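# Cap each hidden-pipe outlet with its matching colored plug

## Task

The pipes below the funnels run behind a cover and may swap sides, so trace where each one comes out. Set the red plug on the flat front face of the section fed by the funnel with the red band, and set the blue plug on the flat front face of the section fed by the funnel with the blue band. Marbles may be let fall from a short height into the funnels or back into their tray. Nothing except a marble may leave the table, and losing a marble is still undesirable. Each plug must stay in place on its own, not because the robot is holding it. At the end, open the grippers and move both arms away.

## Robot and tools

Robot: two Franka FR3 arms, left_arm and right_arm, each carrying a Robotiq 2F-140 parallel gripper and a wrist camera. The names are labels only and do not tell you which side of an image an arm appears on. Base poses in the scene frame: left_arm at (+0.048, +0.344, 0) m with quat_wxyz (+1.000, 0, 0, -0.005); right_arm at (+0.057, -0.373, 0) m with quat_wxyz (+0.998, 0, 0, +0.068).

Scene frame: origin on the table top midway between the arms, +x out over the table, +z up, left_arm on the +y side. Every result reports each gripper's end_effector_position (metres) and end_effector_quat_wxyz in this frame. That position is the point between the pads when they are shut. The fingers point along the gripper's +z and open and close along its y. Closed fingertips extend about 33 mm past that point, fully open ones about 9 mm. Closing pushes the tips roughly 24 mm farther out, so keep that clearance above surfaces. Reported hand positions can be off, more so at long reach.

execute_actions(actions, pictures). actions holds at most one entry. An empty list only returns the current state. A move is {"rows": [...], "steps": n}, with n from 1 to 15 (default 15), each step 1/30 s. Every row is used for one step and the final row repeats if steps outnumber rows. A wait is {"steps": n} with no rows, n up to 300, counted from the previous result. pictures (boolean) chooses whether camera images come back; by default they do.

Each row is a single flat list of 20 numbers covering both arms, even if one stays still: left_arm first, then right_arm. Per arm: 7 absolute joint target angles in radians (waist, shoulder, upper arm roll, elbow, forearm roll, wrist pitch, wrist roll, in the order of the Joint positions line), then gripper position, force_limit and speed, each in [-1, 1]. Joint ranges (rad): waist -2.744..2.744, shoulder -1.784..1.784, upper arm roll -2.901..2.901, elbow -3.042..-0.152, forearm roll -2.807..2.807, wrist pitch 0.544..4.517, wrist roll -3.016..3.016. A target more than 0.018 rad outside a range, and beyond the joint's current angle, gets the whole call refused and nothing moves. True ends may differ by up to 0.018 rad; targets past them are clipped and a "joint sent to its limit" line appears (possibly about an earlier, still-running move). No such line does not prove there is room left.

Motion is throttled: each step the target sent is kept within a lead of the measured angle (0.248 rad for the first four joints, 0.677 forearm roll, 0.715 wrist pitch, 1.54 wrist roll), and if the targets would shift the gripper over 70 mm from where it is, all are pulled back proportionally. Far targets therefore take several calls. Arms keep heading to the last row while you think or wait, until they settle or a step is HELD. The simulation runs during your replies.

Gripper numbers: position +1 is fully open (140 mm), about -0.8 is pads touching, -1 closes until blocked. force_limit maps roughly -1 to 14 N, 0 to 60 N, +1 to 107 N. speed maps roughly -1 to 30 mm/s, 0 to 140, +1 to 250. To keep a gripper unchanged, resend its previous three numbers; a 0 is a real command. To grasp, send -1 and confirm object_status 2. Status codes: 0 moving, 1 blocked while opening, 2 blocked while closing, 3 reached target or pads met (a thin item may still be held). To squeeze harder while at 2, raise force_limit and change position by at least 0.01 (for example -1 to -0.98). position_measured is in counts: 3 fully open, 230 pads closed, not linear in mm.

Result lines: Joint positions and Joint velocities (one block per arm), Joint torques and External joint torques (estimates including friction, noise and held weight; "no reading" means none). "joint command not followed" means a clearance check changed or blocked joint targets on some steps. HELD marks steps whose row was not fully sent. MOTOR HOT warns of heating; an OVER-TEMPERATURE FAULT brakes that arm until it cools. A TORQUE FAULT (joint load limits: 35, 35, 32, 30, 12, 12, 12 N m in joint order) or FORCE FAULT (40 N outside force on arm, tool or held object, weight included) freezes the arm 10 s and drops the rest of the call.

zoom_image(camera, region): camera is cam_high, cam_left_wrist or cam_right_wrist (all 504x504); region is [x0, y0, x1, y1] in pixels from the top-left, no larger than 504 by 504. Returns a sharper crop of that camera's latest image.

read_manual(section): returns the URDF licence texts only; "licences" is the default and sole option.

finished_scene(scene): pass the current scene number to end it irreversibly; the result reports success and gives the next task if any. Replying without a tool call also ends things.

Cautions: avoid arm-to-arm collisions or pressing (may end the scene), hard pushes, slams, drops and slips. Never let anything but a marble leave the table. Brief tugs on held parts or nudges to loose objects can occur. Release both plugs so they rest unsupported, then withdraw the arms before finishing.

Each tool is called after "Request:" by a JSON object that holds its "api" and its "payload", one argument or row to a line.

## Session

Request:
{"api": "execute_actions", "payload": {
  "actions": []
}}

Scene clock: 0.00 s of 6600.00 s.
left_arm: end_effector_position=(+0.6183, +0.8677, +0.3217) position_measured=3 object_status=3 end_effector_quat_wxyz=(+0.246, +0.617, +0.208, +0.719) | right_arm: end_effector_position=(+0.6474, -0.1297, +0.2335) position_measured=3 object_status=3 end_effector_quat_wxyz=(-0.270, +0.721, -0.476, +0.426)
Joint positions: left_arm=[ 1.13   0.472 -0.03  -1.95  -2.026  1.763  0.281] | right_arm=[-0.339 -0.102  0.683 -2.429 -1.99   2.709  1.923]
Joint velocities: left_arm=[-0.001 -0.     0.001  0.    -0.001  0.     0.   ] | right_arm=[-0.001  0.001 -0.001  0.001 -0.001  0.     0.001]
Joint torques (N m, as the joint torque sensors report them, + toward a larger angle): no reading
External joint torques (N m, as the arm's controller estimates them; a push from outside toward a larger angle lowers the number): no reading

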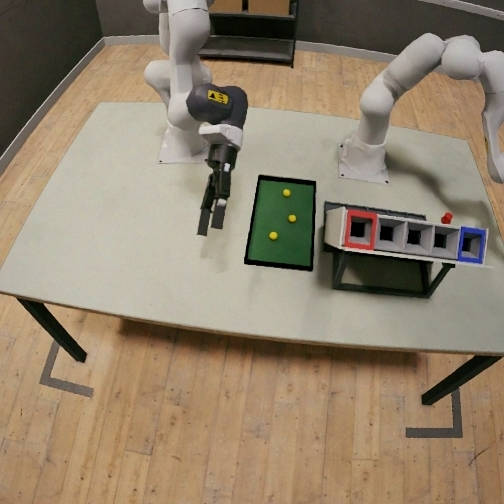

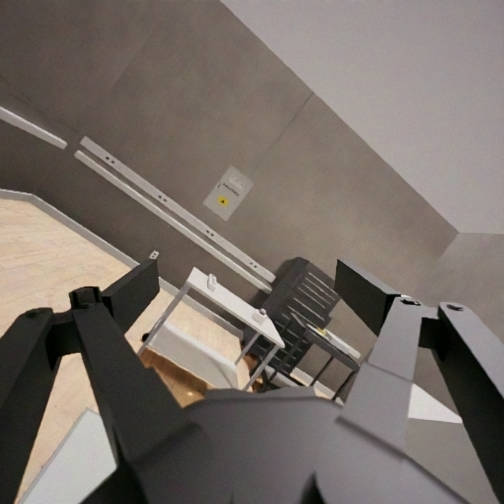

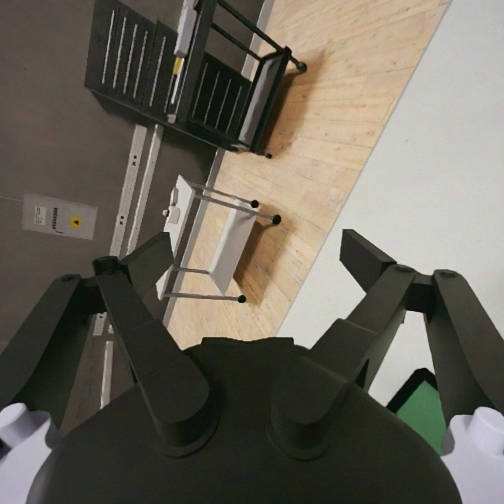

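Request:
{"api": "zoom_image", "payload": {
  "camera": "cam_high",
  "region": [230, 130, 504, 320]
}}

Region (230, 130, 504, 320) of cam_high's 504x504 image, scaled by 1.839, with more detail than that image has; it fills the top 349 rows of this view, and the rest is white.

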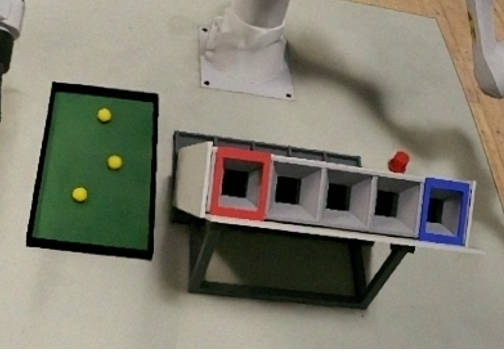

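Request:
{"api": "execute_actions", "payload": {
  "actions": [
    {"rows":[[1.13,-0.4,0,-1.95,-2.026,1.763,0.281,1,0,0,-0.339,-0.5,0.683,-2.0,-1.99,2.709,1.923,1,0,0]],"steps":15}
  ],
  "pictures": false
}}

Request:
{"api": "execute_actions", "payload": {
  "actions": [
    {"steps":45}
  ],
  "pictures": false
}}

Request:
{"api": "execute_actions", "payload": {
  "actions": [
    {"rows":[[0.3,-0.5,0,-2.0,0,1.5,-1.57,1,0,0,0.55,-0.5,0,-2.0,0,1.5,-1.57,1,0,0]],"steps":15}
  ],
  "pictures": false
}}

Request:
{"api": "execute_actions", "payload": {
  "actions": [
    {"steps":120}
  ]
}}

Scene clock: 14.00 s of 6600.00 s.
left_arm: end_effector_position=(+0.5822, +0.8276, +0.6145) position_measured=3 object_status=3 end_effector_quat_wxyz=(+0.134, +0.585, +0.054, +0.798) | right_arm: end_effector_position=(+0.6895, -0.0729, +0.5402) position_measured=3 object_status=3 end_effector_quat_wxyz=(-0.405, +0.600, -0.400, +0.562)
Joint positions: left_arm=[ 1.129  0.05  -0.007 -1.954 -2.026  1.766  0.281] | right_arm=[-0.34  -0.351  0.683 -2.168 -1.99   2.71   1.923]
Joint velocities: left_arm=[ 0.002 -0.905  0.012  0.036 -0.     0.    -0.   ] | right_arm=[-0.001 -0.483 -0.001  0.552  0.     0.     0.   ]
Joint torques (N m, as the joint torque sensors report them, + toward a larger angle): left_arm=[ -0.07 -28.95  -0.67  25.45  -1.79  -2.08   0.08] | right_arm=[  0.15 -11.26  -6.18  20.05   0.42  -1.42   0.11]
External joint torques (N m, as the arm's controller estimates them; a push from outside toward a larger angle lowers the number): left_arm=[-0.06 -1.22 -0.54  2.9  -0.06 -0.12  0.04] | right_arm=[-0.3  -1.2   0.16 -0.23 -0.03 -0.09  0.15]
Steps of this call (steps 1 to 90: nothing new was sent; then 10.50 s passed at rest; steps 91 to 105: all 15 steps of this action). Readings (joint positions | what the end effector reports):
91: left_arm=[1.129 0.460 -0.028 -1.957 -2.026 1.765 0.281] | right_arm=[-0.340 -0.109 0.683 -2.422 -1.990 2.710 1.923] | left_arm position_measured=3 object_status=3 | right_arm position_measured=3 object_status=3
92: left_arm=[1.129 0.438 -0.025 -1.962 -2.026 1.765 0.281] | right_arm=[-0.340 -0.125 0.683 -2.407 -1.990 2.710 1.923] | left_arm position_measured=3 object_status=3 | right_arm position_measured=3 object_status=3
94: left_arm=[1.129 0.384 -0.020 -1.962 -2.026 1.766 0.281] | right_arm=[-0.340 -0.160 0.683 -2.372 -1.990 2.710 1.923] | left_arm position_measured=3 object_status=3 | right_arm position_measured=3 object_status=3
98: left_arm=[1.129 0.264 -0.012 -1.959 -2.026 1.766 0.281] | right_arm=[-0.340 -0.232 0.683 -2.298 -1.990 2.710 1.923] | left_arm position_measured=3 object_status=3 | right_arm position_measured=3 object_status=3
105: the state above

Scene clock: 15.50 s of 6600.00 s.
left_arm: end_effector_position=(+0.4964, +0.6575, +0.8810) position_measured=3 object_status=3 end_effector_quat_wxyz=(+0.016, +0.517, -0.123, +0.847) | right_arm: end_effector_position=(+0.6329, -0.0317, +0.7377) position_measured=3 object_status=3 end_effector_quat_wxyz=(-0.485, +0.511, -0.332, +0.627)
Joint positions: left_arm=[ 1.129 -0.402 -0.002 -1.949 -2.026  1.762  0.281] | right_arm=[-0.338 -0.502  0.683 -1.998 -1.99   2.71   1.923]
Joint velocities: left_arm=[ 0.    -0.001 -0.    -0.    -0.     0.001 -0.002] | right_arm=[-0.001 -0.002  0.    -0.    -0.     0.    -0.001]
Joint torques (N m, as the joint torque sensors report them, + toward a larger angle): left_arm=[  0.46 -15.96   1.09  25.71  -2.08  -1.1    0.06] | right_arm=[-1.44 -5.19 -9.68 21.34  0.33 -2.16  0.18]
External joint torques (N m, as the arm's controller estimates them; a push from outside toward a larger angle lowers the number): left_arm=[ 0.45  1.71  0.32  1.77 -0.08  0.13  0.04] | right_arm=[-1.47  2.33  0.27 -1.98 -0.03 -0.08  0.22]
Steps of this call (steps 1 to 45: the robot went on to your last target). Readings (joint positions | what the end effector reports):
1: left_arm=[1.129 0.019 -0.006 -1.953 -2.026 1.766 0.281] | right_arm=[-0.340 -0.367 0.683 -2.149 -1.990 2.710 1.923] | left_arm position_measured=3 object_status=3 | right_arm position_measured=3 object_status=3
2: left_arm=[1.129 -0.012 -0.006 -1.953 -2.026 1.766 0.281] | right_arm=[-0.340 -0.383 0.683 -2.131 -1.990 2.710 1.923] | left_arm position_measured=3 object_status=3 | right_arm position_measured=3 object_status=3
4: left_arm=[1.129 -0.074 -0.005 -1.952 -2.026 1.766 0.281] | right_arm=[-0.340 -0.415 0.683 -2.094 -1.990 2.710 1.923] | left_arm position_measured=3 object_status=3 | right_arm position_measured=3 object_status=3
8: left_arm=[1.129 -0.198 -0.005 -1.951 -2.026 1.766 0.281] | right_arm=[-0.340 -0.478 0.683 -2.024 -1.990 2.710 1.923] | left_arm position_measured=3 object_status=3 | right_arm position_measured=3 object_status=3
45: the state above
All arms were judged still, so your last target was given up. Only a new action makes them travel on or press farther. Fingers that are still opening or closing keep moving.

Scene clock: 16.00 s of 6600.00 s.
left_arm: end_effector_position=(+0.5593, +0.4507, +0.7194) position_measured=3 object_status=3 end_effector_quat_wxyz=(+0.283, +0.736, -0.161, +0.594) | right_arm: end_effector_position=(+0.6290, -0.2272, +0.7529) position_measured=3 object_status=3 end_effector_quat_wxyz=(-0.311, +0.434, -0.547, +0.645)
Joint positions: left_arm=[ 0.843 -0.466  0.004 -1.981 -1.431  1.638 -0.295] | right_arm=[-0.034 -0.501  0.394 -2.    -1.387  2.233  1.321]
Joint velocities: left_arm=[-0.628 -0.082 -0.042 -0.046  1.264 -0.221 -1.134] | right_arm=[ 0.505 -0.008 -0.53   0.006  1.078 -0.887 -1.139]
Joint torques (N m, as the joint torque sensors report them, + toward a larger angle): left_arm=[  0.02 -15.16   1.71  24.75  -1.33   0.45  -0.25] | right_arm=[  2.17 -10.79  -4.38  22.54   0.31  -0.26  -0.37]
External joint torques (N m, as the arm's controller estimates them; a push from outside toward a larger angle lowers the number): left_arm=[-2.34 -0.82 -0.88  0.79  1.15 -0.55 -0.31] | right_arm=[ 2.47  0.35 -0.2  -0.41  0.95 -0.52 -0.33]
Steps of this call (steps 1 to 15: all 15 steps of this action). Readings (joint positions | what the end effector reports):
1: left_arm=[1.117 -0.405 0.004 -1.952 -1.994 1.755 0.248] | right_arm=[-0.318 -0.500 0.669 -2.002 -1.952 2.681 1.885] | left_arm position_measured=3 object_status=3 | right_arm position_measured=3 object_status=3
2: left_arm=[1.102 -0.410 0.007 -1.955 -1.958 1.747 0.212] | right_arm=[-0.297 -0.499 0.650 -2.003 -1.912 2.650 1.844] | left_arm position_measured=3 object_status=3 | right_arm position_measured=3 object_status=3
4: left_arm=[1.068 -0.421 0.007 -1.961 -1.886 1.728 0.139] | right_arm=[-0.256 -0.500 0.611 -2.002 -1.831 2.585 1.763] | left_arm position_measured=3 object_status=3 | right_arm position_measured=3 object_status=3
8: left_arm=[0.992 -0.441 0.006 -1.970 -1.733 1.693 -0.014] | right_arm=[-0.174 -0.500 0.532 -2.001 -1.668 2.456 1.601] | left_arm position_measured=3 object_status=3 | right_arm position_measured=3 object_status=3
15: the state above

Scene clock: 20.00 s of 6600.00 s.
left_arm: end_effector_position=(+0.4192, +0.4538, +0.4407) position_measured=3 object_status=3 end_effector_quat_wxyz=(+0.002, +0.990, +0.142, +0.001) | right_arm: end_effector_position=(+0.3570, -0.1285, +0.4418) position_measured=3 object_status=3 end_effector_quat_wxyz=(+0.001, +0.943, +0.334, +0.003)
Joint positions: left_arm=[ 0.302 -0.498 -0.001 -1.999 -0.004  1.503 -1.566] | right_arm=[ 0.549 -0.501  0.002 -1.999 -0.003  1.503 -1.566]
Joint velocities: left_arm=[-0.001  0.     0.002  0.     0.     0.001  0.002] | right_arm=[ 0.     0.     0.001  0.001 -0.001 -0.     0.001]
Joint torques (N m, as the joint torque sensors report them, + toward a larger angle): left_arm=[ -1.87 -14.04   0.39  24.29   1.7    2.17  -0.11] | right_arm=[  0.93 -12.09  -1.23  22.4    1.59   2.37  -0.05]
External joint torques (N m, as the arm's controller estimates them; a push from outside toward a larger angle lowers the number): left_arm=[-1.9  -0.51  0.78  1.12  0.83 -0.35 -0.11] | right_arm=[ 0.88  1.34 -0.81 -0.79  0.73 -0.16 -0.05]
Steps of this call (steps 1 to 90: the robot went on to your last target; steps 91 to 120: nothing new was sent). Readings (joint positions | what the end effector reports):
1: left_arm=[0.820 -0.469 0.003 -1.982 -1.383 1.631 -0.334] | right_arm=[-0.015 -0.501 0.375 -2.000 -1.348 2.202 1.281] | left_arm position_measured=3 object_status=3 | right_arm position_measured=3 object_status=3
2: left_arm=[0.796 -0.471 0.003 -1.983 -1.335 1.625 -0.373] | right_arm=[0.005 -0.501 0.355 -2.000 -1.308 2.171 1.242] | left_arm position_measured=3 object_status=3 | right_arm position_measured=3 object_status=3
4: left_arm=[0.745 -0.475 0.003 -1.986 -1.233 1.612 -0.451] | right_arm=[0.046 -0.501 0.315 -2.000 -1.225 2.111 1.159] | left_arm position_measured=3 object_status=3 | right_arm position_measured=3 object_status=3
8: left_arm=[0.633 -0.482 0.002 -1.990 -1.006 1.587 -0.606] | right_arm=[0.133 -0.501 0.227 -2.000 -1.049 1.999 0.983] | left_arm position_measured=3 object_status=3 | right_arm position_measured=3 object_status=3
120: the state above
All arms were judged still, so your last target was given up. Only a new action makes them travel on or press farther. Fingers that are still opening or closing keep moving.

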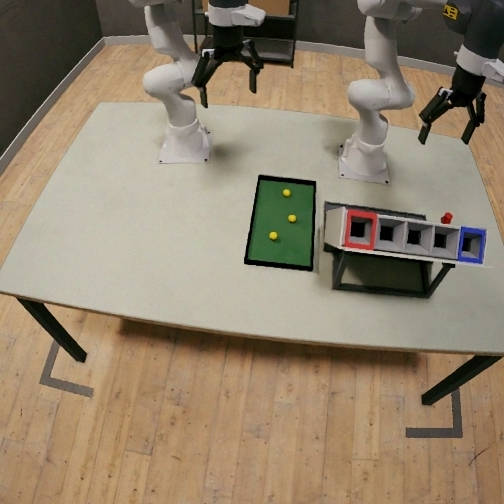

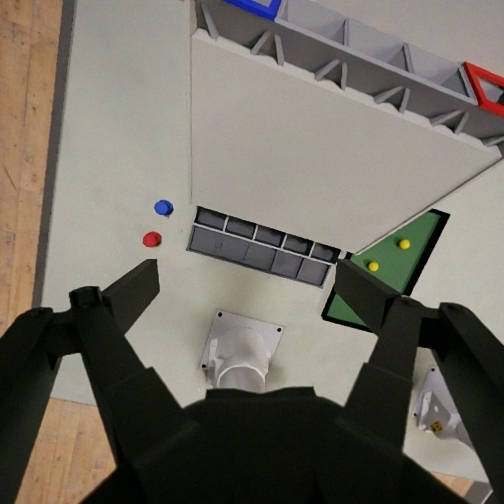

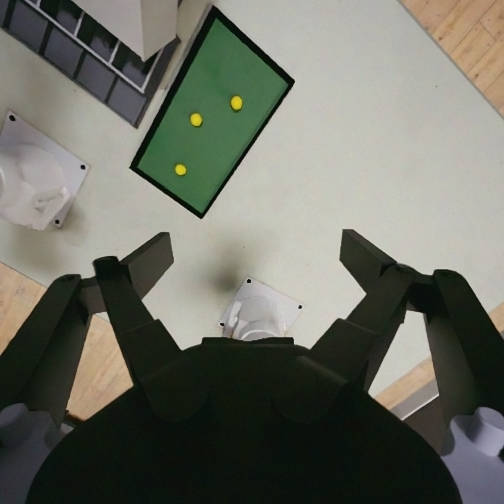

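Request:
{"api": "execute_actions", "payload": {
  "actions": [
    {"rows":[[-0.669,-0.45,0,-2.3,0,1.85,-1.57,-0.2,-0.8,0,-0.2,-0.5,0,-2.0,0,1.5,-1.57,1,0,0]],"steps":15}
  ],
  "pictures": false
}}

Request:
{"api": "execute_actions", "payload": {
  "actions": [
    {"steps":25}
  ],
  "pictures": false
}}

Request:
{"api": "execute_actions", "payload": {
  "actions": [
    {"rows":[[-0.669,-0.322,0,-2.47,0,2.148,-1.57,-0.2,-0.8,0,-0.2,-0.5,0,-2.0,0,1.5,-1.57,1,0,0]],"steps":15}
  ],
  "pictures": false
}}

Request:
{"api": "execute_actions", "payload": {
  "actions": [
    {"steps":25}
  ]
}}

Scene clock: 48.27 s of 6600.00 s.
left_arm: end_effector_position=(+0.4175, +0.1959, +0.3071) position_measured=108 object_status=0 end_effector_quat_wxyz=(-0.005, +0.981, -0.192, -0.030) | right_arm: end_effector_position=(+0.4439, -0.3933, +0.4408) position_measured=3 object_status=3 end_effector_quat_wxyz=(-0.002, +1.000, -0.028, +0.001)
Joint positions: left_arm=[-0.374 -0.447  0.003 -2.289 -0.     1.781 -1.566] | right_arm=[-0.178 -0.499 -0.01  -1.999 -0.001  1.502 -1.566]
Joint velocities: left_arm=[-1.486 -0.    -0.109 -0.072 -0.001  0.255 -0.001] | right_arm=[-0.382  0.    -0.007 -0.001  0.     0.001  0.001]
Joint torques (N m, as the joint torque sensors report them, + toward a larger angle): left_arm=[  3.22 -16.94   3.19  25.94   0.82   2.75   0.  ] | right_arm=[  6.2  -12.85   8.15  21.89   0.86   2.22  -0.05]
External joint torques (N m, as the arm's controller estimates them; a push from outside toward a larger angle lowers the number): left_arm=[-2.57  1.68 -0.84  1.02 -0.02  0.57  0.  ] | right_arm=[-0.18  0.96  0.34 -1.21 -0.94 -0.25 -0.01]
Steps of this call (steps 1 to 90: nothing new was sent; then 24.77 s passed at rest; steps 91 to 105: all 15 steps of this action). Readings (joint positions | what the end effector reports):
91: left_arm=[0.275 -0.502 0.008 -2.021 -0.002 1.532 -1.566] | right_arm=[0.507 -0.501 0.016 -1.999 0.001 1.502 -1.566] | left_arm position_measured=3 object_status=0 | right_arm position_measured=3 object_status=3
92: left_arm=[0.242 -0.501 0.011 -2.053 -0.001 1.558 -1.566] | right_arm=[0.456 -0.501 0.018 -1.999 0.001 1.502 -1.566] | left_arm position_measured=10 object_status=0 | right_arm position_measured=3 object_status=3
94: left_arm=[0.171 -0.490 0.011 -2.119 -0.001 1.605 -1.566] | right_arm=[0.349 -0.500 0.013 -1.999 0.001 1.502 -1.566] | left_arm position_measured=25 object_status=0 | right_arm position_measured=3 object_status=3
98: left_arm=[-0.006 -0.461 0.010 -2.226 -0.000 1.689 -1.566] | right_arm=[0.125 -0.499 0.006 -1.999 0.001 1.502 -1.566] | left_arm position_measured=55 object_status=0 | right_arm position_measured=3 object_status=3
105: the state above

Scene clock: 49.10 s of 6600.00 s.
left_arm: end_effector_position=(+0.3717, +0.0830, +0.3079) position_measured=154 object_status=3 end_effector_quat_wxyz=(-0.001, +0.942, -0.335, -0.002) | right_arm: end_effector_position=(+0.4435, -0.3982, +0.4408) position_measured=3 object_status=3 end_effector_quat_wxyz=(-0.000, +0.999, -0.034, +0.001)
Joint positions: left_arm=[-0.667 -0.448 -0.002 -2.298  0.     1.847 -1.566] | right_arm=[-0.199 -0.499 -0.002 -1.999 -0.001  1.502 -1.566]
Joint velocities: left_arm=[ 0.001  0.002  0.    -0.001 -0.     0.004 -0.001] | right_arm=[-0.     0.     0.001 -0.     0.    -0.001 -0.001]
Joint torques (N m, as the joint torque sensors report them, + toward a larger angle): left_arm=[ -1.97 -17.6    1.21  25.85   0.73   2.82  -0.07] | right_arm=[ -1.7  -14.     2.28  22.4    0.88   2.36  -0.01]
External joint torques (N m, as the arm's controller estimates them; a push from outside toward a larger angle lowers the number): left_arm=[-2.   -1.18  1.59  1.45 -0.12  0.31 -0.07] | right_arm=[-1.71 -0.38  2.71 -0.85  0.   -0.17 -0.01]
Steps of this call (steps 1 to 25: the robot went on to your last target). Readings (joint positions | what the end effector reports):
1: left_arm=[-0.428 -0.447 0.002 -2.291 0.000 1.790 -1.566] | right_arm=[-0.187 -0.499 -0.009 -1.999 -0.001 1.502 -1.566] | left_arm position_measured=116 object_status=0 | right_arm position_measured=3 object_status=3
2: left_arm=[-0.482 -0.447 0.002 -2.292 0.000 1.797 -1.566] | right_arm=[-0.192 -0.499 -0.009 -1.999 -0.001 1.502 -1.566] | left_arm position_measured=123 object_status=0 | right_arm position_measured=3 object_status=3
4: left_arm=[-0.581 -0.447 -0.002 -2.295 0.000 1.813 -1.566] | right_arm=[-0.197 -0.499 -0.006 -1.999 -0.001 1.502 -1.566] | left_arm position_measured=139 object_status=0 | right_arm position_measured=3 object_status=3
8: left_arm=[-0.658 -0.447 -0.010 -2.297 0.000 1.832 -1.566] | right_arm=[-0.198 -0.499 -0.003 -1.999 -0.001 1.502 -1.566] | left_arm position_measured=154 object_status=0 | right_arm position_measured=3 object_status=3
25: the state above

Scene clock: 49.60 s of 6600.00 s.
left_arm: end_effector_position=(+0.3787, +0.0773, +0.1966) position_measured=154 object_status=3 end_effector_quat_wxyz=(-0.004, +0.942, -0.335, -0.012) | right_arm: end_effector_position=(+0.4435, -0.3982, +0.4408) position_measured=3 object_status=3 end_effector_quat_wxyz=(-0.000, +0.999, -0.034, +0.001)
Joint positions: left_arm=[-0.667 -0.32  -0.002 -2.471  0.     2.126 -1.566] | right_arm=[-0.199 -0.499 -0.002 -1.999 -0.001  1.502 -1.566]
Joint velocities: left_arm=[-0.001 -0.005  0.     0.    -0.001  0.12   0.001] | right_arm=[ 0.001 -0.     0.     0.     0.001  0.001  0.   ]
Joint torques (N m, as the joint torque sensors report them, + toward a larger angle): left_arm=[ -1.65 -21.26   0.95  26.01   0.53   2.64  -0.11] | right_arm=[ -0.88 -13.7    1.86  22.67   0.78   2.37   0.08]
External joint torques (N m, as the arm's controller estimates them; a push from outside toward a larger angle lowers the number): left_arm=[-1.65 -1.82  1.24  3.07 -0.2   0.28 -0.11] | right_arm=[-0.96 -0.11  2.21 -0.55 -0.1  -0.16  0.08]
Steps of this call (steps 1 to 15: all 15 steps of this action). Readings (joint positions | what the end effector reports):
1: left_arm=[-0.667 -0.443 -0.002 -2.315 0.000 1.882 -1.566] | right_arm=[-0.199 -0.499 -0.002 -1.999 -0.001 1.502 -1.566] | left_arm position_measured=154 object_status=3 | right_arm position_measured=3 object_status=3
2: left_arm=[-0.667 -0.426 -0.002 -2.342 0.000 1.916 -1.566] | right_arm=[-0.199 -0.499 -0.002 -1.999 -0.001 1.502 -1.566] | left_arm position_measured=154 object_status=3 | right_arm position_measured=3 object_status=3
4: left_arm=[-0.667 -0.376 -0.002 -2.403 0.000 1.985 -1.566] | right_arm=[-0.199 -0.499 -0.002 -1.999 -0.001 1.502 -1.566] | left_arm position_measured=154 object_status=3 | right_arm position_measured=3 object_status=3
8: left_arm=[-0.667 -0.318 -0.002 -2.469 0.000 2.068 -1.566] | right_arm=[-0.199 -0.499 -0.002 -1.999 -0.001 1.502 -1.566] | left_arm position_measured=154 object_status=3 | right_arm position_measured=3 object_status=3
15: the state above

Scene clock: 50.43 s of 6600.00 s.
left_arm: end_effector_position=(+0.3835, +0.0735, +0.1983) position_measured=154 object_status=3 end_effector_quat_wxyz=(-0.001, +0.942, -0.335, -0.003) | right_arm: end_effector_position=(+0.4435, -0.3982, +0.4408) position_measured=3 object_status=3 end_effector_quat_wxyz=(-0.000, +0.999, -0.034, +0.001)
Joint positions: left_arm=[-0.667 -0.32  -0.002 -2.471  0.     2.145 -1.566] | right_arm=[-0.199 -0.499 -0.002 -1.999 -0.001  1.502 -1.566]
Joint velocities: left_arm=[ 0.     0.001  0.    -0.001  0.     0.001  0.001] | right_arm=[ 0.001  0.     0.    -0.002  0.001  0.     0.   ]
Joint torques (N m, as the joint torque sensors report them, + toward a larger angle): left_arm=[ -1.62 -20.99   0.88  26.36   0.53   2.93  -0.06] | right_arm=[ -1.28 -13.57   1.86  21.9    0.98   2.45  -0.01]
External joint torques (N m, as the arm's controller estimates them; a push from outside toward a larger angle lowers the number): left_arm=[-1.62 -1.15  1.18  3.07 -0.2   0.44 -0.06] | right_arm=[-1.3  -0.05  2.27 -1.25  0.1  -0.07 -0.01]
Steps of this call (steps 1 to 25: the robot went on to your last target). Readings (joint positions | what the end effector reports):
1: left_arm=[-0.667 -0.320 -0.002 -2.471 0.000 2.130 -1.566] | right_arm=[-0.199 -0.499 -0.002 -1.999 -0.001 1.502 -1.566] | left_arm position_measured=154 object_status=3 | right_arm position_measured=3 object_status=3
2: left_arm=[-0.667 -0.320 -0.002 -2.471 0.000 2.132 -1.566] | right_arm=[-0.199 -0.499 -0.002 -1.999 -0.001 1.502 -1.566] | left_arm position_measured=154 object_status=3 | right_arm position_measured=3 object_status=3
4: left_arm=[-0.667 -0.320 -0.002 -2.471 0.000 2.137 -1.566] | right_arm=[-0.199 -0.499 -0.002 -1.999 -0.001 1.502 -1.566] | left_arm position_measured=154 object_status=3 | right_arm position_measured=3 object_status=3
8: left_arm=[-0.667 -0.320 -0.002 -2.471 0.000 2.141 -1.566] | right_arm=[-0.199 -0.499 -0.002 -1.999 -0.001 1.502 -1.566] | left_arm position_measured=154 object_status=3 | right_arm position_measured=3 object_status=3
25: the state above

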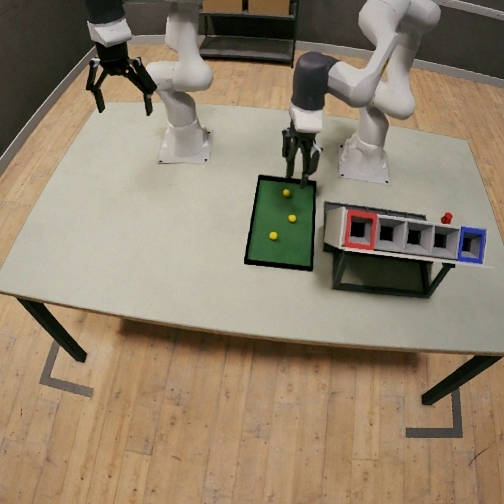

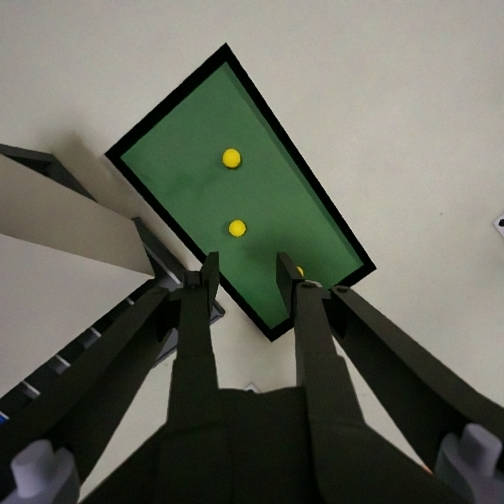

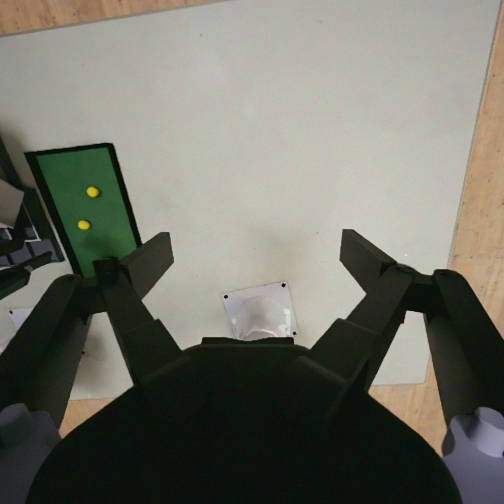

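Request:
{"api": "execute_actions", "payload": {
  "actions": [
    {"rows":[[-0.635,-0.092,0,-2.588,0,2.496,-1.57,-0.2,-0.8,0,-0.2,-0.5,0,-2.0,0,1.5,-1.57,1,0,0]],"steps":15}
  ],
  "pictures": false
}}

Request:
{"api": "execute_actions", "payload": {
  "actions": [
    {"steps":20}
  ]
}}

Scene clock: 53.90 s of 6600.00 s.
left_arm: end_effector_position=(+0.3891, +0.0856, +0.0760) position_measured=154 object_status=3 end_effector_quat_wxyz=(-0.005, +0.947, -0.321, -0.014) | right_arm: end_effector_position=(+0.4435, -0.3982, +0.4408) position_measured=3 object_status=3 end_effector_quat_wxyz=(-0.000, +0.999, -0.034, +0.001)
Joint positions: left_arm=[-0.637 -0.09  -0.001 -2.589  0.     2.469 -1.566] | right_arm=[-0.199 -0.499 -0.002 -1.999 -0.001  1.502 -1.566]
Joint velocities: left_arm=[-0.001 -0.004 -0.001  0.007  0.     0.149  0.001] | right_arm=[ 0.001  0.     0.     0.     0.    -0.    -0.001]
Joint torques (N m, as the joint torque sensors report them, + toward a larger angle): left_arm=[  2.05 -26.27   0.    23.24   0.38   2.82  -0.16] | right_arm=[ -0.98 -13.78   1.46  22.17   0.9    2.36  -0.19]
External joint torques (N m, as the arm's controller estimates them; a push from outside toward a larger angle lowers the number): left_arm=[ 2.11 -2.05  0.14  3.74 -0.14  0.46 -0.16] | right_arm=[-0.95 -0.27  1.96 -1.01  0.03 -0.16 -0.19]
Steps of this call (steps 1 to 15: the robot went on to your last target; steps 16 to 89: nothing new was sent; steps 90 to 104: all 15 steps of this action). Readings (joint positions | what the end effector reports):
90: left_arm=[-0.664 -0.304 -0.002 -2.477 0.000 2.182 -1.566] | right_arm=[-0.199 -0.499 -0.002 -1.999 -0.001 1.502 -1.566] | left_arm position_measured=154 object_status=3 | right_arm position_measured=3 object_status=3
91: left_arm=[-0.659 -0.270 -0.002 -2.490 0.000 2.219 -1.566] | right_arm=[-0.199 -0.499 -0.002 -1.999 -0.001 1.502 -1.566] | left_arm position_measured=154 object_status=3 | right_arm position_measured=3 object_status=3
93: left_arm=[-0.649 -0.192 -0.002 -2.530 0.000 2.296 -1.566] | right_arm=[-0.199 -0.499 -0.002 -1.999 -0.001 1.502 -1.566] | left_arm position_measured=154 object_status=3 | right_arm position_measured=3 object_status=3
97: left_arm=[-0.639 -0.095 -0.001 -2.589 0.000 2.398 -1.566] | right_arm=[-0.199 -0.499 -0.002 -1.999 -0.001 1.502 -1.566] | left_arm position_measured=154 object_status=3 | right_arm position_measured=3 object_status=3
104: the state above

Scene clock: 54.57 s of 6600.00 s.
left_arm: end_effector_position=(+0.3952, +0.0811, +0.0781) position_measured=154 object_status=3 end_effector_quat_wxyz=(-0.001, +0.947, -0.321, -0.003) | right_arm: end_effector_position=(+0.4435, -0.3982, +0.4408) position_measured=3 object_status=3 end_effector_quat_wxyz=(-0.000, +0.999, -0.034, +0.001)
Joint positions: left_arm=[-0.637 -0.09  -0.001 -2.589  0.     2.493 -1.566] | right_arm=[-0.199 -0.499 -0.002 -1.999 -0.001  1.502 -1.566]
Joint velocities: left_arm=[-0.     0.    -0.001 -0.002 -0.001  0.003 -0.001] | right_arm=[ 0.     0.001  0.    -0.001 -0.     0.    -0.001]
Joint torques (N m, as the joint torque sensors report them, + toward a larger angle): left_arm=[  1.32 -25.68  -0.85  22.58   0.36   3.    -0.09] | right_arm=[ -1.17 -14.99   1.32  22.71   0.95   2.3   -0.05]
External joint torques (N m, as the arm's controller estimates them; a push from outside toward a larger angle lowers the number): left_arm=[ 1.36 -1.14 -0.73  2.72 -0.16  0.5  -0.09] | right_arm=[-1.2  -1.51  1.72 -0.45  0.07 -0.23 -0.05]
Steps of this call (steps 1 to 20: the robot went on to your last target). Readings (joint positions | what the end effector reports):
1: left_arm=[-0.637 -0.090 -0.001 -2.589 0.000 2.474 -1.566] | right_arm=[-0.199 -0.499 -0.002 -1.999 -0.001 1.502 -1.566] | left_arm position_measured=154 object_status=3 | right_arm position_measured=3 object_status=3
2: left_arm=[-0.637 -0.090 -0.001 -2.589 0.000 2.477 -1.566] | right_arm=[-0.199 -0.499 -0.002 -1.999 -0.001 1.502 -1.566] | left_arm position_measured=154 object_status=3 | right_arm position_measured=3 object_status=3
4: left_arm=[-0.637 -0.090 -0.001 -2.589 0.000 2.483 -1.566] | right_arm=[-0.199 -0.499 -0.002 -1.999 -0.001 1.502 -1.566] | left_arm position_measured=154 object_status=3 | right_arm position_measured=3 object_status=3
8: left_arm=[-0.637 -0.090 -0.001 -2.589 0.000 2.488 -1.566] | right_arm=[-0.199 -0.499 -0.002 -1.999 -0.001 1.502 -1.566] | left_arm position_measured=154 object_status=3 | right_arm position_measured=3 object_status=3
20: the state above

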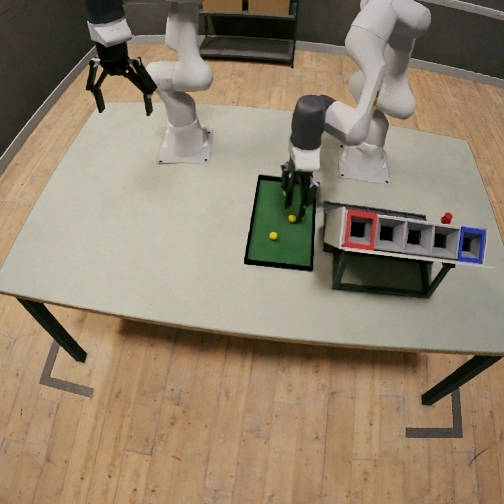

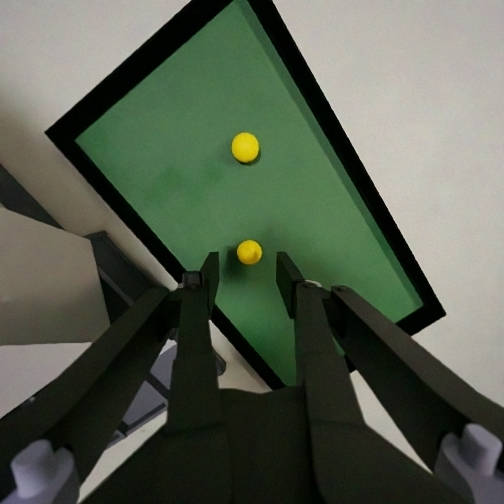

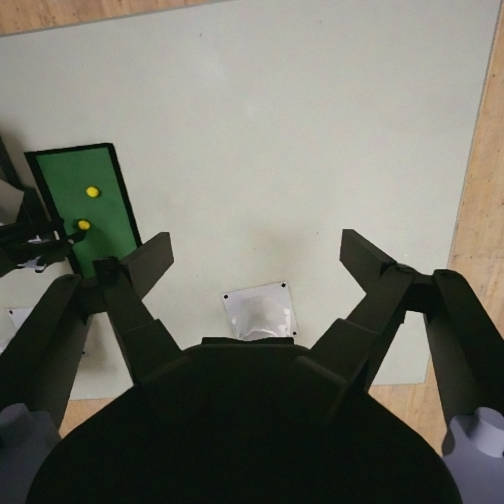

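Request:
{"api": "execute_actions", "payload": {
  "actions": [
    {"rows":[[-0.637,-0.06,0,-2.575,0,2.52,-1.57,-0.2,-0.8,0,-0.2,-0.5,0,-2.0,0,1.5,-1.57,1,0,0],[-0.637,-0.06,0,-2.575,0,2.55,-1.57,-0.2,-0.8,0,-0.2,-0.5,0,-2.0,0,1.5,-1.57,1,0,0],[-0.637,-0.04,0,-2.575,0,2.57,-1.57,-0.2,-0.8,0,-0.2,-0.5,0,-2.0,0,1.5,-1.57,1,0,0],[-0.637,-0.02,0,-2.58,0,2.587,-1.57,-0.2,-0.8,0,-0.2,-0.5,0,-2.0,0,1.5,-1.57,1,0,0],[-0.637,0.007,0,-2.58,0,2.587,-1.57,-0.2,-0.8,0,-0.2,-0.5,0,-2.0,0,1.5,-1.57,1,0,0]],"steps":15}
  ],
  "pictures": false
}}

Request:
{"api": "execute_actions", "payload": {
  "actions": [
    {"steps":10}
  ]
}}

Request:
{"api": "execute_actions", "payload": {
  "actions": [
    {"rows":[[-0.637,0.007,0,-2.58,0,2.587,-1.57,-1,-0.8,-0.5,-0.2,-0.5,0,-2.0,0,1.5,-1.57,1,0,0]],"steps":15}
  ]
}}

Scene clock: 64.93 s of 6600.00 s.
left_arm: end_effector_position=(+0.3998, +0.0776, +0.0462) position_measured=154 object_status=3 end_effector_quat_wxyz=(-0.002, +0.947, -0.321, -0.004) | right_arm: end_effector_position=(+0.4435, -0.3982, +0.4408) position_measured=3 object_status=3 end_effector_quat_wxyz=(-0.000, +0.999, -0.034, +0.001)
Joint positions: left_arm=[-0.637  0.006 -0.001 -2.581  0.     2.578 -1.566] | right_arm=[-0.199 -0.499 -0.002 -1.999 -0.001  1.502 -1.566]
Joint velocities: left_arm=[ 0.    -0.001  0.001  0.     0.     0.042 -0.001] | right_arm=[ 0.002 -0.001  0.    -0.    -0.001  0.     0.   ]
Joint torques (N m, as the joint torque sensors report them, + toward a larger angle): left_arm=[ -0.31 -25.53  -0.06  20.96   0.42   2.96  -0.12] | right_arm=[ -1.22 -13.18   2.52  22.43   1.05   2.48   0.  ]
External joint torques (N m, as the arm's controller estimates them; a push from outside toward a larger angle lowers the number): left_arm=[-0.32  1.13 -0.08  2.32 -0.04  0.46 -0.12] | right_arm=[-1.29  0.46  2.87 -0.83  0.17 -0.06  0.  ]
Steps of this call (steps 1 to 15: the robot went on to your last target; steps 16 to 90: nothing new was sent; then 6.87 s passed at rest; steps 91 to 105: all 15 steps of this action). Readings (joint positions | what the end effector reports):
91: left_arm=[-0.637 -0.085 -0.001 -2.586 0.000 2.497 -1.566] | right_arm=[-0.199 -0.499 -0.002 -1.999 -0.001 1.502 -1.566] | left_arm position_measured=154 object_status=3 | right_arm position_measured=3 object_status=3
92: left_arm=[-0.637 -0.077 -0.001 -2.582 0.000 2.506 -1.566] | right_arm=[-0.199 -0.499 -0.002 -1.999 -0.001 1.502 -1.566] | left_arm position_measured=154 object_status=3 | right_arm position_measured=3 object_status=3
94: left_arm=[-0.637 -0.056 -0.001 -2.577 0.000 2.530 -1.566] | right_arm=[-0.199 -0.499 -0.002 -1.999 -0.001 1.502 -1.566] | left_arm position_measured=154 object_status=3 | right_arm position_measured=3 object_status=3
98: left_arm=[-0.637 -0.003 -0.001 -2.580 0.000 2.559 -1.566] | right_arm=[-0.199 -0.499 -0.002 -1.999 -0.001 1.502 -1.566] | left_arm position_measured=154 object_status=3 | right_arm position_measured=3 object_status=3
105: the state above

Scene clock: 65.27 s of 6600.00 s.
left_arm: end_effector_position=(+0.4012, +0.0765, +0.0467) position_measured=154 object_status=3 end_effector_quat_wxyz=(-0.001, +0.947, -0.321, -0.002) | right_arm: end_effector_position=(+0.4435, -0.3982, +0.4408) position_measured=3 object_status=3 end_effector_quat_wxyz=(-0.000, +0.999, -0.034, +0.001)
Joint positions: left_arm=[-0.637  0.006 -0.001 -2.581  0.     2.583 -1.566] | right_arm=[-0.199 -0.499 -0.002 -1.999 -0.001  1.502 -1.566]
Joint velocities: left_arm=[-0.    -0.001 -0.001 -0.001  0.001  0.005 -0.001] | right_arm=[ 0.001 -0.    -0.001 -0.001  0.001  0.     0.001]
Joint torques (N m, as the joint torque sensors report them, + toward a larger angle): left_arm=[ -0.13 -25.39   0.11  21.41   0.42   3.03  -0.03] | right_arm=[ -0.94 -13.82   1.49  21.22   0.99   2.5   -0.01]
External joint torques (N m, as the arm's controller estimates them; a push from outside toward a larger angle lowers the number): left_arm=[-0.11  1.24  0.13  2.81 -0.04  0.53 -0.03] | right_arm=[-0.98 -0.26  1.9  -1.97  0.11 -0.03 -0.01]
Steps of this call (steps 1 to 10: the robot went on to your last target). Readings (joint positions | what the end effector reports):
1: left_arm=[-0.637 0.006 -0.001 -2.581 0.000 2.579 -1.566] | right_arm=[-0.199 -0.499 -0.002 -1.999 -0.001 1.502 -1.566] | left_arm position_measured=154 object_status=3 | right_arm position_measured=3 object_status=3
2: left_arm=[-0.637 0.006 -0.001 -2.581 0.000 2.580 -1.566] | right_arm=[-0.199 -0.499 -0.002 -1.999 -0.001 1.502 -1.566] | left_arm position_measured=154 object_status=3 | right_arm position_measured=3 object_status=3
4: left_arm=[-0.637 0.006 -0.001 -2.581 0.000 2.581 -1.566] | right_arm=[-0.199 -0.499 -0.002 -1.999 -0.001 1.502 -1.566] | left_arm position_measured=154 object_status=3 | right_arm position_measured=3 object_status=3
8: left_arm=[-0.637 0.006 -0.001 -2.581 0.000 2.583 -1.566] | right_arm=[-0.199 -0.499 -0.002 -1.999 -0.001 1.502 -1.566] | left_arm position_measured=154 object_status=3 | right_arm position_measured=3 object_status=3
10: the state above

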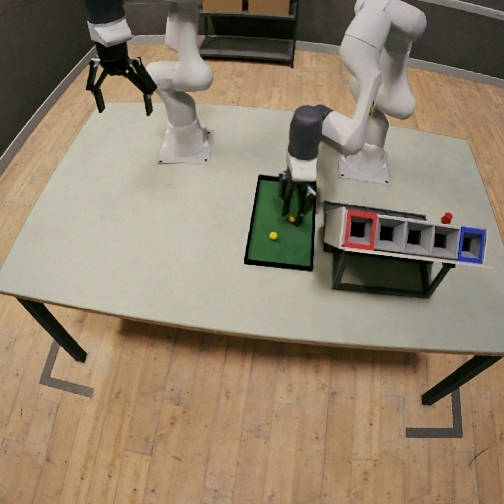

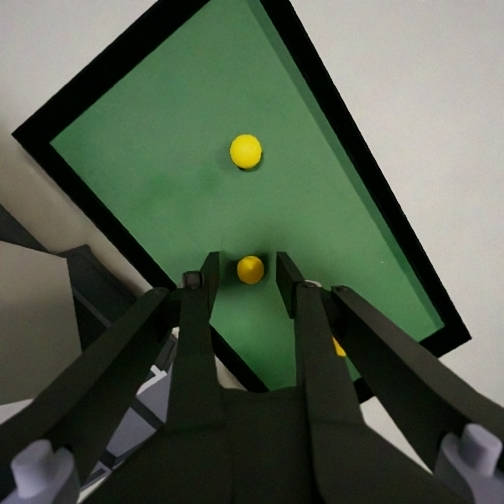

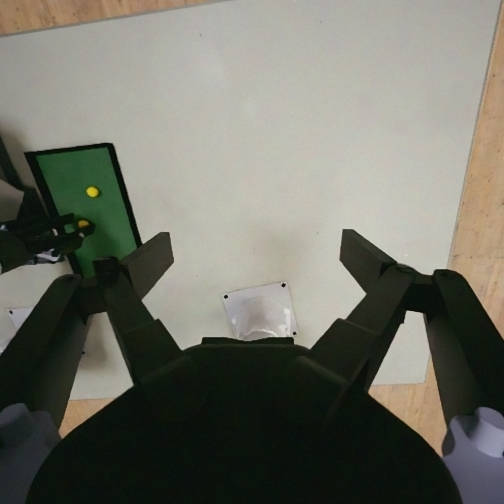

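Scene clock: 65.77 s of 6600.00 s.
left_arm: end_effector_position=(+0.4015, +0.0763, +0.0468) position_measured=197 object_status=0 end_effector_quat_wxyz=(-0.000, +0.947, -0.321, -0.001) | right_arm: end_effector_position=(+0.4435, -0.3982, +0.4408) position_measured=3 object_status=3 end_effector_quat_wxyz=(-0.000, +0.999, -0.034, +0.001)
Joint positions: left_arm=[-0.637  0.006 -0.001 -2.581  0.     2.584 -1.566] | right_arm=[-0.199 -0.499 -0.002 -1.999 -0.001  1.502 -1.566]
Joint velocities: left_arm=[ 0.     0.001  0.    -0.    -0.001 -0.     0.001] | right_arm=[ 0.001  0.001 -0.001 -0.001 -0.     0.001 -0.002]
Joint torques (N m, as the joint torque sensors report them, + toward a larger angle): left_arm=[ -0.5  -25.81  -0.25  21.21   0.34   2.93  -0.12] | right_arm=[ -0.4  -14.07   2.6   21.46   0.91   2.47  -0.16]
External joint torques (N m, as the arm's controller estimates them; a push from outside toward a larger angle lowers the number): left_arm=[-0.53  0.77 -0.29  2.6  -0.12  0.42 -0.12] | right_arm=[-0.41 -0.66  3.02 -1.66  0.04 -0.05 -0.16]
Steps of this call (steps 1 to 15: all 15 steps of this action). Readings (joint positions | what the end effector reports):
1: left_arm=[-0.637 0.006 -0.001 -2.581 0.000 2.584 -1.566] | right_arm=[-0.199 -0.499 -0.002 -1.999 -0.001 1.502 -1.566] | left_arm position_measured=154 object_status=0 | right_arm position_measured=3 object_status=3
2: left_arm=[-0.637 0.006 -0.001 -2.581 0.000 2.584 -1.566] | right_arm=[-0.199 -0.499 -0.002 -1.999 -0.001 1.502 -1.566] | left_arm position_measured=158 object_status=0 | right_arm position_measured=3 object_status=3
4: left_arm=[-0.637 0.006 -0.001 -2.581 0.000 2.584 -1.566] | right_arm=[-0.199 -0.499 -0.002 -1.999 -0.001 1.502 -1.566] | left_arm position_measured=167 object_status=0 | right_arm position_measured=3 object_status=3
8: left_arm=[-0.637 0.006 -0.001 -2.581 0.000 2.584 -1.566] | right_arm=[-0.199 -0.499 -0.002 -1.999 -0.001 1.502 -1.566] | left_arm position_measured=186 object_status=0 | right_arm position_measured=3 object_status=3
15: the state above

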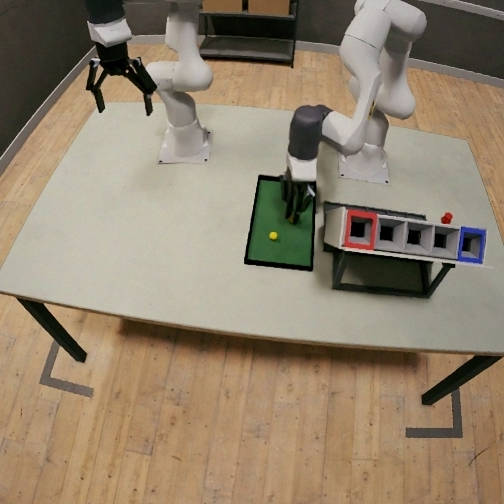

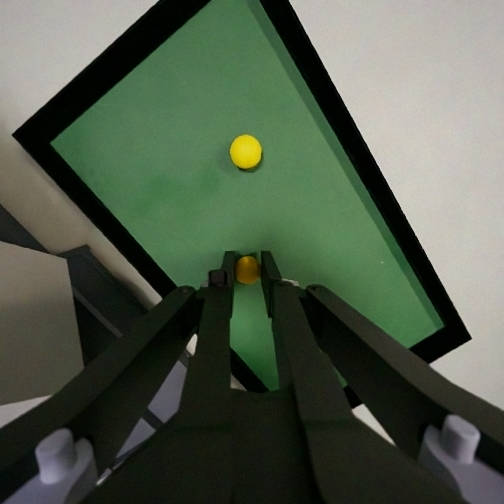

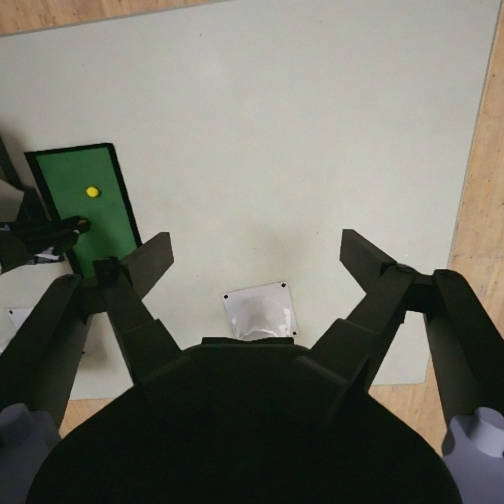

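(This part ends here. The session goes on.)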